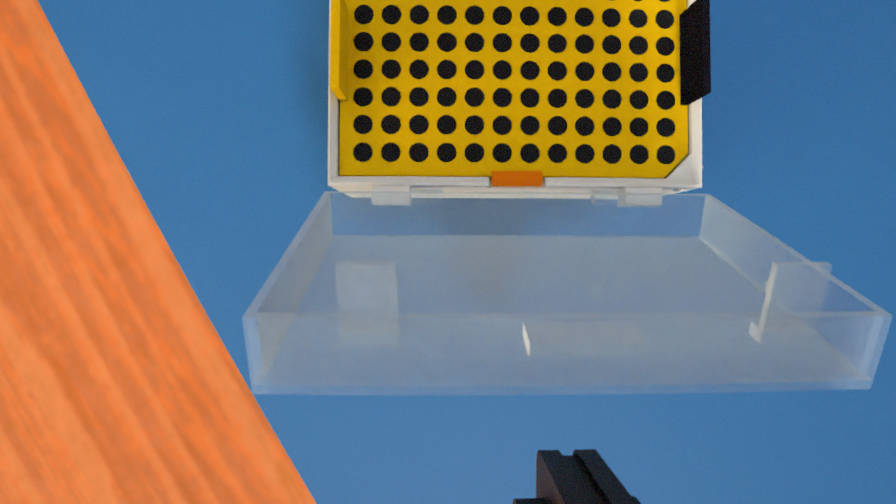

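Emit:
execute_actions(actions=[{"rows": [[-0.0003,-0.0005,0.0014,-0.0006,-0.0019,0.0005,-1.0],[-0.0006,-0.0011,0.0027,-0.0013,-0.0038,0.0009,-1.0],[-0.0008,-0.0016,0.0041,-0.0019,-0.0057,0.0014,-1.0],[-0.0011,-0.0021,0.0055,-0.0026,-0.0076,0.0018,-1.0],[-0.0014,-0.0027,0.0068,-0.0032,-0.0095,0.0023,-1.0],[-0.0017,-0.0032,0.0082,-0.0038,-0.0114,0.0028,-1.0],[-0.0020,-0.0037,0.0096,-0.0045,-0.0133,0.0032,-1.0],[-0.0022,-0.0043,0.0109,-0.0051,-0.0151,0.0037,-1.0],[-0.0025,-0.0048,0.0123,-0.0058,-0.0170,0.0041,-1.0],[-0.0028,-0.0053,0.0137,-0.0064,-0.0189,0.0046,-1.0],[-0.0031,-0.0059,0.0150,-0.0070,-0.0208,0.0051,-1.0],[-0.0034,-0.0064,0.0164,-0.0077,-0.0227,0.0055,-1.0],[-0.0036,-0.0069,0.0178,-0.0083,-0.0246,0.0060,-1.0],[-0.0039,-0.0075,0.0191,-0.0090,-0.0265,0.0064,-1.0],[-0.0042,-0.0080,0.0205,-0.0096,-0.0284,0.0069,-1.0]], "steps": 15}], pictures=false)

Emit:
execute_actions(actions=[{"rows": [[-0.0008,-0.0018,0.0028,-0.0013,-0.0045,0.0007,-1.0],[-0.0016,-0.0036,0.0055,-0.0026,-0.0091,0.0014,-1.0],[-0.0024,-0.0054,0.0083,-0.0039,-0.0136,0.0021,-1.0],[-0.0031,-0.0073,0.0110,-0.0052,-0.0182,0.0028,-1.0],[-0.0039,-0.0091,0.0138,-0.0065,-0.0227,0.0035,-1.0],[-0.0047,-0.0109,0.0166,-0.0078,-0.0272,0.0042,-1.0],[-0.0055,-0.0127,0.0193,-0.0091,-0.0318,0.0049,-1.0],[-0.0063,-0.0145,0.0221,-0.0104,-0.0363,0.0056,-1.0],[-0.0071,-0.0163,0.0248,-0.0117,-0.0409,0.0063,-1.0],[-0.0079,-0.0181,0.0276,-0.0130,-0.0454,0.0070,-1.0],[-0.0087,-0.0199,0.0304,-0.0143,-0.0499,0.0077,-1.0],[-0.0094,-0.0218,0.0331,-0.0156,-0.0545,0.0084,-1.0],[-0.0102,-0.0236,0.0359,-0.0169,-0.0590,0.0091,-1.0],[-0.0110,-0.0254,0.0386,-0.0182,-0.0636,0.0098,-1.0],[-0.0118,-0.0272,0.0414,-0.0195,-0.0681,0.0105,-1.0]], "steps": 15}], pictures=false)

Emit:
execute_actions(actions=[{"steps": 15}])

Scene clock: 366.23 s of 8400.00 s.
end_effector_position=(+0.4250, -0.3248, +0.1199) grip_measured=-1.00 end_effector_quat_wxyz=(+0.000, +0.254, +0.967, -0.000) end_effector_velocity=(-0.036, +0.021, +0.001) end_effector_angular_velocity=(-0.002, -0.004, -0.002)
Joint positions: [-0.641 -0.052 -0.464 -3.081 -0.56  -0.192  0.   ]
Joint velocities: [-0.017 -0.03   0.082 -0.039 -0.116  0.03   0.   ]
Steps of this call (steps 1 to 15: the robot went on to your last target; steps 16 to 90: nothing new was sent; then 31.33 s passed at rest; steps 91 to 105: all 15 steps of this action). Readings (joint positions):
91: [-0.634 -0.041 -0.496 -3.066 -0.517 -0.203]
92: [-0.634 -0.041 -0.495 -3.067 -0.518 -0.202]
94: [-0.635 -0.042 -0.493 -3.068 -0.522 -0.202]
98: [-0.637 -0.045 -0.483 -3.072 -0.534 -0.199]
105: the state above

Scene clock: 366.73 s of 8400.00 s.
end_effector_position=(+0.3917, -0.3067, +0.1185) grip_measured=-1.00 end_effector_quat_wxyz=(-0.000, +0.254, +0.967, -0.001) end_effector_velocity=(-0.085, +0.050, +0.002) end_effector_angular_velocity=(+0.005, -0.002, +0.001)
Joint positions: [-0.658 -0.094 -0.401 -3.111 -0.664 -0.176  0.   ]
Joint velocities: [-0.045 -0.11   0.166 -0.08  -0.274  0.041  0.   ]
Steps of this call (steps 1 to 15: all 15 steps of this action). Readings (joint positions):
1: [-0.641 -0.054 -0.462 -3.082 -0.564 -0.191]
2: [-0.641 -0.054 -0.460 -3.083 -0.567 -0.191]
4: [-0.643 -0.057 -0.456 -3.085 -0.574 -0.190]
8: [-0.648 -0.069 -0.439 -3.093 -0.602 -0.186]
15: the state above

Scene clock: 367.23 s of 8400.00 s.
end_effector_position=(+0.3810, -0.3004, +0.1191) grip_measured=-1.00 end_effector_quat_wxyz=(-0.000, +0.254, +0.967, -0.001) end_effector_velocity=(-0.001, +0.001, +0.000) end_effector_angular_velocity=(+0.000, +0.000, -0.003)
Joint positions: [-0.664 -0.108 -0.38  -3.121 -0.699 -0.171  0.   ]
Joint velocities: [ 0.001 -0.     0.002  0.001 -0.002  0.002  0.   ]
Steps of this call (steps 1 to 15: the robot went on to your last target). Readings (joint positions):
1: [-0.660 -0.097 -0.396 -3.113 -0.673 -0.175]
2: [-0.661 -0.101 -0.391 -3.115 -0.681 -0.174]
4: [-0.663 -0.105 -0.384 -3.118 -0.691 -0.172]
8: [-0.664 -0.107 -0.381 -3.120 -0.697 -0.171]
15: the state above
camera_calibration (this result's frames):
cam_wrist: T_world_to_cam=[[0.489744, 0.87176, 0.013602, 0.101319], [0.871438, -0.489933, 0.0237048, -0.422794], [0.0273289, 0.000244008, -0.999626, 0.242876], [0, 0, 0, 1]] pos_world=[0.312181, -0.295526, 0.251429]

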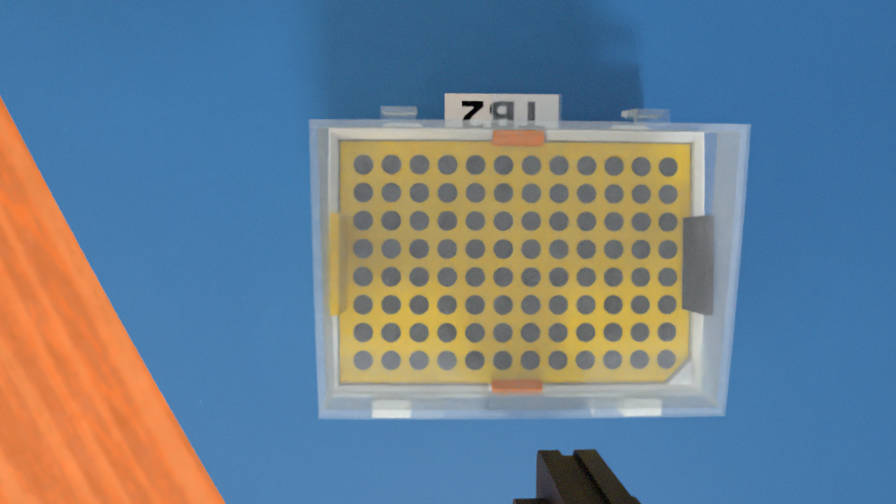

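Emit:
zoom_image(camera="cam_wrist", region=[290, 80, 770, 430])

Region (290, 80, 770, 430) of cam_wrist's 896x504 image, scaled by 1.050, with more detail than that image has; it fills the top 368 rows of this view, and the rest is white.

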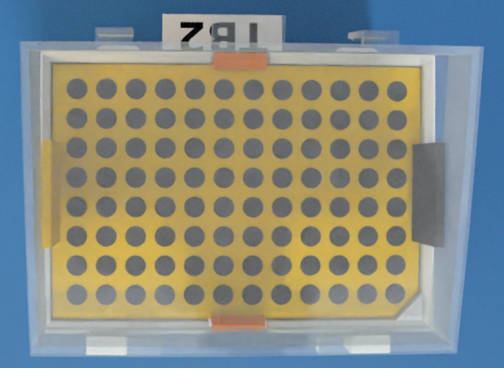

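Emit:
execute_actions(actions=[{"rows": [[-0.0021,-0.0045,0.0033,-0.0023,-0.0078,0.0003,-1.0],[-0.0064,-0.0134,0.0098,-0.0070,-0.0233,0.0010,-1.0],[-0.0107,-0.0223,0.0164,-0.0117,-0.0388,0.0017,-1.0],[-0.0149,-0.0313,0.0229,-0.0164,-0.0544,0.0024,-1.0],[-0.0192,-0.0402,0.0295,-0.0211,-0.0699,0.0031,-1.0],[-0.0235,-0.0491,0.0360,-0.0258,-0.0854,0.0038,-1.0],[-0.0277,-0.0581,0.0426,-0.0305,-0.1010,0.0045,-1.0],[-0.0320,-0.0670,0.0491,-0.0352,-0.1165,0.0052,-1.0]], "steps": 15}], pictures=false)

Emit:
execute_actions(actions=[{"steps": 12}])

Scene clock: 413.73 s of 8400.00 s.
end_effector_position=(+0.3150, -0.2693, +0.1196) grip_measured=-1.00 end_effector_quat_wxyz=(-0.000, +0.254, +0.967, -0.000) end_effector_velocity=(-0.012, +0.003, +0.002) end_effector_angular_velocity=(-0.021, -0.033, -0.005)
Joint positions: [-0.728 -0.24  -0.283 -3.19  -0.928 -0.161  0.   ]
Joint velocities: [-0.026 -0.045  0.027 -0.03  -0.111  0.005  0.   ]
Steps of this call (steps 1 to 15: the robot went on to your last target; steps 16 to 90: nothing new was sent; then 43.00 s passed at rest; steps 91 to 105: all 15 steps of this action). Readings (joint positions):
91: [-0.665 -0.108 -0.380 -3.121 -0.699 -0.171]
92: [-0.665 -0.109 -0.379 -3.122 -0.702 -0.171]
94: [-0.671 -0.120 -0.371 -3.128 -0.723 -0.170]
98: [-0.695 -0.172 -0.333 -3.155 -0.811 -0.166]
105: the state above

Scene clock: 414.13 s of 8400.00 s.
end_effector_position=(+0.3136, -0.2686, +0.1198) grip_measured=-1.00 end_effector_quat_wxyz=(+0.001, +0.254, +0.967, -0.000) end_effector_velocity=(-0.002, +0.001, +0.000) end_effector_angular_velocity=(+0.002, +0.003, -0.003)
Joint positions: [-0.73  -0.244 -0.28  -3.192 -0.936 -0.16   0.   ]
Joint velocities: [-0.001 -0.001  0.002 -0.    -0.     0.003  0.   ]
Steps of this call (steps 1 to 12: the robot went on to your last target). Readings (joint positions):
1: [-0.728 -0.241 -0.282 -3.191 -0.931 -0.160]
2: [-0.729 -0.242 -0.282 -3.191 -0.933 -0.160]
4: [-0.729 -0.243 -0.281 -3.192 -0.935 -0.160]
8: [-0.729 -0.244 -0.281 -3.192 -0.936 -0.160]
12: the state above
camera_calibration (this result's frames):
cam_wrist: T_world_to_cam=[[0.490744, 0.871192, 0.0139198, 0.106076], [0.870838, -0.490942, 0.0248428, -0.348692], [0.0284767, -0.0000695356, -0.999594, 0.245038], [0, 0, 0, 1]] pos_world=[0.24462, -0.263583, 0.252125]

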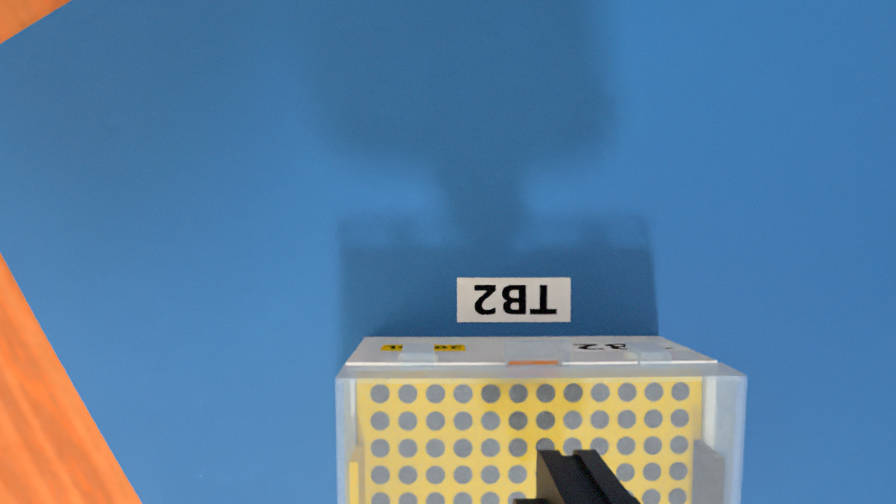

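Emit:
execute_actions(actions=[{"rows": [[0.0001,-0.0023,-0.0015,0.0001,-0.0007,0.0,-1.0],[0.0002,-0.0045,-0.0031,0.0002,-0.0014,-0.0001,-1.0],[0.0003,-0.0068,-0.0046,0.0004,-0.0021,-0.0001,-1.0],[0.0004,-0.0090,-0.0062,0.0005,-0.0029,-0.0002,-1.0],[0.0005,-0.0113,-0.0077,0.0006,-0.0036,-0.0002,-1.0],[0.0006,-0.0135,-0.0092,0.0007,-0.0043,-0.0003,-1.0],[0.0007,-0.0158,-0.0108,0.0008,-0.0050,-0.0003,-1.0],[0.0007,-0.0180,-0.0123,0.0010,-0.0057,-0.0004,-1.0],[0.0008,-0.0203,-0.0139,0.0011,-0.0064,-0.0004,-1.0],[0.0009,-0.0225,-0.0154,0.0012,-0.0071,-0.0005,-1.0],[0.0010,-0.0248,-0.0169,0.0013,-0.0078,-0.0005,-1.0],[0.0011,-0.0270,-0.0185,0.0014,-0.0086,-0.0006,-1.0],[0.0012,-0.0293,-0.0200,0.0016,-0.0093,-0.0006,-1.0],[0.0013,-0.0315,-0.0216,0.0017,-0.0100,-0.0007,-1.0],[0.0014,-0.0338,-0.0231,0.0018,-0.0107,-0.0007,-1.0]], "steps": 15}], pictures=false)

Emit:
execute_actions(actions=[{"steps": 10}], pictures=false)

Scene clock: 435.57 s of 8400.00 s.
end_effector_position=(+0.3139, -0.2689, +0.1049) grip_measured=-1.00 end_effector_quat_wxyz=(+0.001, +0.254, +0.967, -0.001) end_effector_velocity=(-0.000, -0.001, -0.039) end_effector_angular_velocity=(-0.002, +0.000, -0.001)
Joint positions: [-0.727 -0.296 -0.316 -3.189 -0.952 -0.161  0.   ]
Joint velocities: [ 0.005 -0.136 -0.093  0.008 -0.044 -0.003  0.   ]
Steps of this call (steps 1 to 15: the robot went on to your last target; steps 16 to 90: nothing new was sent; then 17.93 s passed at rest; steps 91 to 105: all 15 steps of this action). Readings (joint positions):
91: [-0.730 -0.244 -0.280 -3.192 -0.936 -0.160]
92: [-0.730 -0.245 -0.281 -3.192 -0.936 -0.160]
94: [-0.729 -0.249 -0.284 -3.192 -0.938 -0.160]
98: [-0.729 -0.264 -0.294 -3.191 -0.943 -0.161]
105: the state above

Scene clock: 435.90 s of 8400.00 s.
end_effector_position=(+0.3139, -0.2689, +0.1001) grip_measured=-1.00 end_effector_quat_wxyz=(+0.001, +0.254, +0.967, -0.001) end_effector_velocity=(-0.000, +0.000, -0.001) end_effector_angular_velocity=(+0.000, +0.001, +0.000)
Joint positions: [-0.727 -0.312 -0.327 -3.189 -0.958 -0.162  0.   ]
Joint velocities: [ 0.001 -0.005 -0.003  0.001 -0.001 -0.001  0.   ]
Steps of this call (steps 1 to 10: the robot went on to your last target). Readings (joint positions):
1: [-0.727 -0.300 -0.319 -3.189 -0.954 -0.161]
2: [-0.727 -0.304 -0.322 -3.189 -0.955 -0.161]
4: [-0.727 -0.309 -0.325 -3.189 -0.957 -0.162]
8: [-0.727 -0.312 -0.327 -3.189 -0.958 -0.162]
10: the state above

Emit:
execute_actions(actions=[{"rows": [[0.0,-0.0009,-0.0006,0.0,-0.0003,0.0,-1.0],[0.0001,-0.0018,-0.0012,0.0001,-0.0006,0.0,-1.0],[0.0001,-0.0027,-0.0018,0.0001,-0.0009,-0.0001,-1.0],[0.0001,-0.0036,-0.0025,0.0002,-0.0011,-0.0001,-1.0],[0.0002,-0.0045,-0.0031,0.0002,-0.0014,-0.0001,-1.0],[0.0002,-0.0054,-0.0037,0.0003,-0.0017,-0.0001,-1.0],[0.0003,-0.0063,-0.0043,0.0003,-0.0020,-0.0001,-1.0],[0.0003,-0.0072,-0.0049,0.0004,-0.0023,-0.0001,-1.0],[0.0003,-0.0081,-0.0055,0.0004,-0.0026,-0.0002,-1.0],[0.0004,-0.0090,-0.0062,0.0005,-0.0029,-0.0002,-1.0],[0.0004,-0.0099,-0.0068,0.0005,-0.0031,-0.0002,-1.0],[0.0004,-0.0108,-0.0074,0.0006,-0.0034,-0.0002,-1.0],[0.0005,-0.0117,-0.0080,0.0006,-0.0037,-0.0002,-1.0],[0.0005,-0.0126,-0.0086,0.0007,-0.0040,-0.0002,-1.0],[0.0006,-0.0135,-0.0092,0.0007,-0.0043,-0.0003,-1.0]], "steps": 15}], pictures=false)

Emit:
execute_actions(actions=[{"steps": 10}])

Scene clock: 446.17 s of 8400.00 s.
end_effector_position=(+0.3136, -0.2687, +0.0941) grip_measured=-1.00 end_effector_quat_wxyz=(+0.000, +0.254, +0.967, -0.000) end_effector_velocity=(-0.000, +0.001, -0.016) end_effector_angular_velocity=(-0.001, -0.001, -0.000)
Joint positions: [-0.726 -0.333 -0.341 -3.187 -0.964 -0.162  0.   ]
Joint velocities: [ 0.003 -0.054 -0.036  0.003 -0.019 -0.001  0.   ]
Steps of this call (steps 1 to 30: the robot went on to your last target; steps 31 to 90: nothing new was sent; then 6.77 s passed at rest; steps 91 to 105: all 15 steps of this action). Readings (joint positions):
91: [-0.727 -0.313 -0.327 -3.189 -0.958 -0.162]
92: [-0.727 -0.313 -0.328 -3.189 -0.958 -0.162]
94: [-0.727 -0.315 -0.329 -3.188 -0.959 -0.162]
98: [-0.726 -0.321 -0.333 -3.188 -0.960 -0.162]
105: the state above

Scene clock: 446.50 s of 8400.00 s.
end_effector_position=(+0.3137, -0.2687, +0.0924) grip_measured=-1.00 end_effector_quat_wxyz=(+0.001, +0.254, +0.967, -0.001) end_effector_velocity=(+0.000, +0.000, -0.000) end_effector_angular_velocity=(+0.001, -0.001, -0.000)
Joint positions: [-0.726 -0.339 -0.345 -3.187 -0.967 -0.162  0.   ]
Joint velocities: [ 0.001 -0.001 -0.001 -0.    -0.     0.001  0.   ]
Steps of this call (steps 1 to 10: the robot went on to your last target). Readings (joint positions):
1: [-0.726 -0.335 -0.342 -3.187 -0.965 -0.162]
2: [-0.726 -0.336 -0.344 -3.187 -0.965 -0.162]
4: [-0.726 -0.338 -0.345 -3.187 -0.966 -0.162]
8: [-0.726 -0.339 -0.345 -3.187 -0.967 -0.162]
10: the state above
camera_calibration (this result's frames):
cam_wrist: T_world_to_cam=[[0.490633, 0.871257, 0.0138179, 0.106536], [0.870882, -0.490828, 0.0255438, -0.348177], [0.0290374, -0.000498922, -0.999578, 0.217277], [0, 0, 0, 1]] pos_world=[0.244642, -0.263607, 0.224607]

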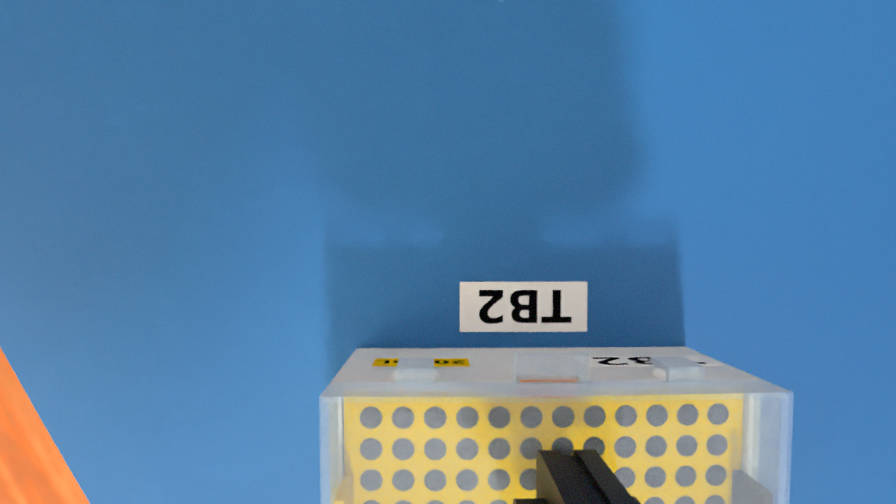

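Emit:
execute_actions(actions=[{"rows": [[0.0,-0.0003,-0.0002,0.0,-0.0001,0.0,-1.0],[0.0,-0.0006,-0.0004,0.0,-0.0002,0.0,-1.0],[0.0,-0.0008,-0.0006,0.0,-0.0003,0.0,-1.0],[0.0,-0.0011,-0.0008,0.0001,-0.0004,0.0,-1.0],[0.0001,-0.0014,-0.0010,0.0001,-0.0004,0.0,-1.0],[0.0001,-0.0017,-0.0012,0.0001,-0.0005,0.0,-1.0],[0.0001,-0.0020,-0.0013,0.0001,-0.0006,0.0,-1.0],[0.0001,-0.0023,-0.0015,0.0001,-0.0007,0.0,-1.0],[0.0001,-0.0025,-0.0017,0.0001,-0.0008,0.0,-1.0],[0.0001,-0.0028,-0.0019,0.0001,-0.0009,-0.0001,-1.0],[0.0001,-0.0031,-0.0021,0.0002,-0.0010,-0.0001,-1.0],[0.0001,-0.0034,-0.0023,0.0002,-0.0011,-0.0001,-1.0],[0.0002,-0.0037,-0.0025,0.0002,-0.0012,-0.0001,-1.0],[0.0002,-0.0039,-0.0027,0.0002,-0.0013,-0.0001,-1.0],[0.0002,-0.0042,-0.0029,0.0002,-0.0013,-0.0001,-1.0]], "steps": 15}], pictures=false)

Emit:
execute_actions(actions=[{"steps": 10}], pictures=false)

Scene clock: 463.73 s of 8400.00 s.
end_effector_position=(+0.3135, -0.2685, +0.0913) grip_measured=-1.00 end_effector_quat_wxyz=(+0.002, +0.254, +0.967, -0.001) end_effector_velocity=(-0.002, +0.002, -0.002) end_effector_angular_velocity=(-0.003, -0.003, -0.001)
Joint positions: [-0.725 -0.344 -0.347 -3.187 -0.973 -0.162  0.   ]
Joint velocities: [ 0.001 -0.015 -0.001  0.002 -0.018  0.     0.   ]
Steps of this call (steps 1 to 15: the robot went on to your last target; steps 16 to 90: nothing new was sent; then 13.73 s passed at rest; steps 91 to 105: all 15 steps of this action). Readings (joint positions):
91: [-0.726 -0.340 -0.346 -3.187 -0.967 -0.162]
92: [-0.726 -0.340 -0.346 -3.187 -0.967 -0.162]
94: [-0.726 -0.340 -0.346 -3.187 -0.967 -0.162]
98: [-0.725 -0.341 -0.346 -3.187 -0.969 -0.162]
105: the state above

Scene clock: 464.07 s of 8400.00 s.
end_effector_position=(+0.3134, -0.2684, +0.0912) grip_measured=-1.00 end_effector_quat_wxyz=(+0.003, +0.254, +0.967, -0.001) end_effector_velocity=(+0.001, +0.000, -0.000) end_effector_angular_velocity=(-0.000, -0.004, +0.002)
Joint positions: [-0.725 -0.346 -0.346 -3.187 -0.977 -0.162  0.   ]
Joint velocities: [ 0.002 -0.    -0.    -0.    -0.003 -0.001  0.   ]
Steps of this call (steps 1 to 10: the robot went on to your last target). Readings (joint positions):
1: [-0.725 -0.345 -0.347 -3.187 -0.974 -0.162]
2: [-0.725 -0.345 -0.347 -3.187 -0.974 -0.162]
4: [-0.725 -0.346 -0.347 -3.187 -0.976 -0.162]
8: [-0.725 -0.346 -0.346 -3.187 -0.977 -0.162]
10: the state above

Emit:
execute_actions(actions=[{"rows": [[-0.0001,0.0028,0.0019,-0.0001,0.0009,0.0001,-1.0],[-0.0004,0.0084,0.0058,-0.0004,0.0027,0.0002,-1.0],[-0.0006,0.0141,0.0096,-0.0007,0.0045,0.0003,-1.0],[-0.0008,0.0197,0.0135,-0.0010,0.0063,0.0004,-1.0],[-0.0011,0.0253,0.0173,-0.0013,0.0080,0.0005,-1.0],[-0.0013,0.0309,0.0212,-0.0016,0.0098,0.0006,-1.0],[-0.0016,0.0366,0.0250,-0.0019,0.0116,0.0007,-1.0],[-0.0018,0.0422,0.0289,-0.0022,0.0134,0.0008,-1.0]], "steps": 15}], pictures=false)

Emit:
execute_actions(actions=[{"rows": [[0.0317,0.0747,-0.0456,0.0347,0.1231,-0.0053,-1.0]], "steps": 15}], pictures=false)

Emit:
execute_actions(actions=[{"steps": 15}])

Scene clock: 478.67 s of 8400.00 s.
end_effector_position=(+0.3135, -0.2684, +0.1152) grip_measured=-1.00 end_effector_quat_wxyz=(+0.002, +0.254, +0.967, -0.001) end_effector_velocity=(-0.001, -0.000, +0.010) end_effector_angular_velocity=(-0.004, -0.003, -0.001)
Joint positions: [-0.729 -0.263 -0.29  -3.191 -0.949 -0.161  0.   ]
Joint velocities: [-0.003  0.032  0.025 -0.002  0.002  0.001  0.   ]
Steps of this call (steps 1 to 15: the robot went on to your last target; steps 16 to 90: nothing new was sent; then 11.10 s passed at rest; steps 91 to 105: all 15 steps of this action). Readings (joint positions):
91: [-0.725 -0.346 -0.346 -3.187 -0.977 -0.162]
92: [-0.725 -0.345 -0.345 -3.187 -0.977 -0.162]
94: [-0.725 -0.339 -0.343 -3.187 -0.971 -0.162]
98: [-0.727 -0.304 -0.319 -3.189 -0.958 -0.162]
105: the state above

Scene clock: 479.17 s of 8400.00 s.
end_effector_position=(+0.3801, -0.2997, +0.1179) grip_measured=-1.00 end_effector_quat_wxyz=(-0.001, +0.253, +0.967, -0.000) end_effector_velocity=(+0.006, -0.002, +0.001) end_effector_angular_velocity=(+0.001, -0.002, -0.001)
Joint positions: [-0.665 -0.113 -0.382 -3.121 -0.7   -0.172  0.   ]
Joint velocities: [ 0.006  0.01  -0.007  0.004  0.016  0.     0.   ]
Steps of this call (steps 1 to 15: all 15 steps of this action). Readings (joint positions):
1: [-0.729 -0.262 -0.290 -3.191 -0.949 -0.161]
2: [-0.726 -0.258 -0.292 -3.188 -0.940 -0.161]
4: [-0.708 -0.219 -0.316 -3.168 -0.874 -0.164]
8: [-0.672 -0.129 -0.374 -3.129 -0.733 -0.170]
15: the state above

Scene clock: 479.67 s of 8400.00 s.
end_effector_position=(+0.3810, -0.3003, +0.1180) grip_measured=-1.00 end_effector_quat_wxyz=(-0.001, +0.253, +0.967, -0.000) end_effector_velocity=(+0.001, +0.000, +0.000) end_effector_angular_velocity=(+0.000, -0.002, -0.001)
Joint positions: [-0.664 -0.111 -0.383 -3.12  -0.699 -0.172  0.   ]
Joint velocities: [ 0.001  0.002  0.    -0.     0.     0.002  0.   ]
Steps of this call (steps 1 to 15: the robot went on to your last target). Readings (joint positions):
1: [-0.665 -0.113 -0.382 -3.121 -0.700 -0.172]
2: [-0.665 -0.112 -0.382 -3.121 -0.700 -0.172]
4: [-0.664 -0.112 -0.382 -3.121 -0.699 -0.172]
8: [-0.664 -0.112 -0.383 -3.120 -0.699 -0.172]
15: the state above
The arm was judged still, so your last target was given up. Only a new action makes it travel on or press farther. Fingers that are still opening or closing keep moving.
camera_calibration (this result's frames):
cam_wrist: T_world_to_cam=[[0.488993, 0.872177, 0.0138936, 0.101573], [0.871885, -0.489189, 0.0225688, -0.422545], [0.0264806, 0.00107761, -0.999649, 0.242351], [0, 0, 0, 1]] pos_world=[0.312325, -0.295555, 0.250391]

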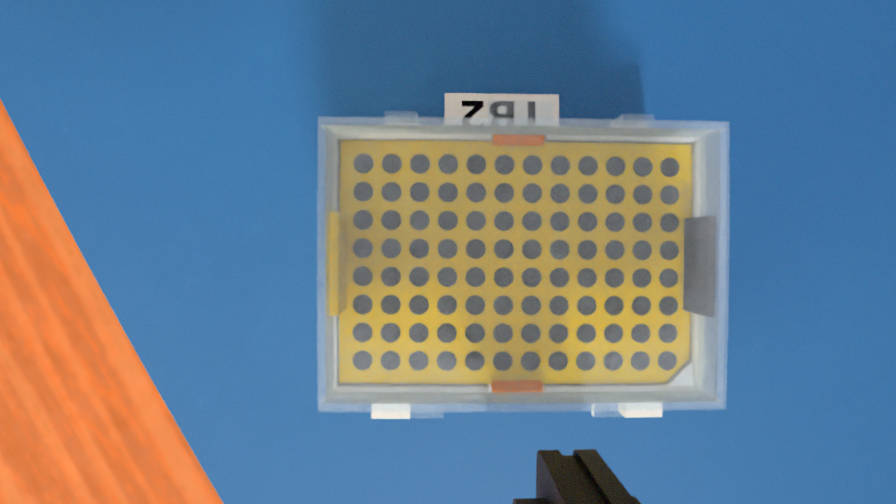

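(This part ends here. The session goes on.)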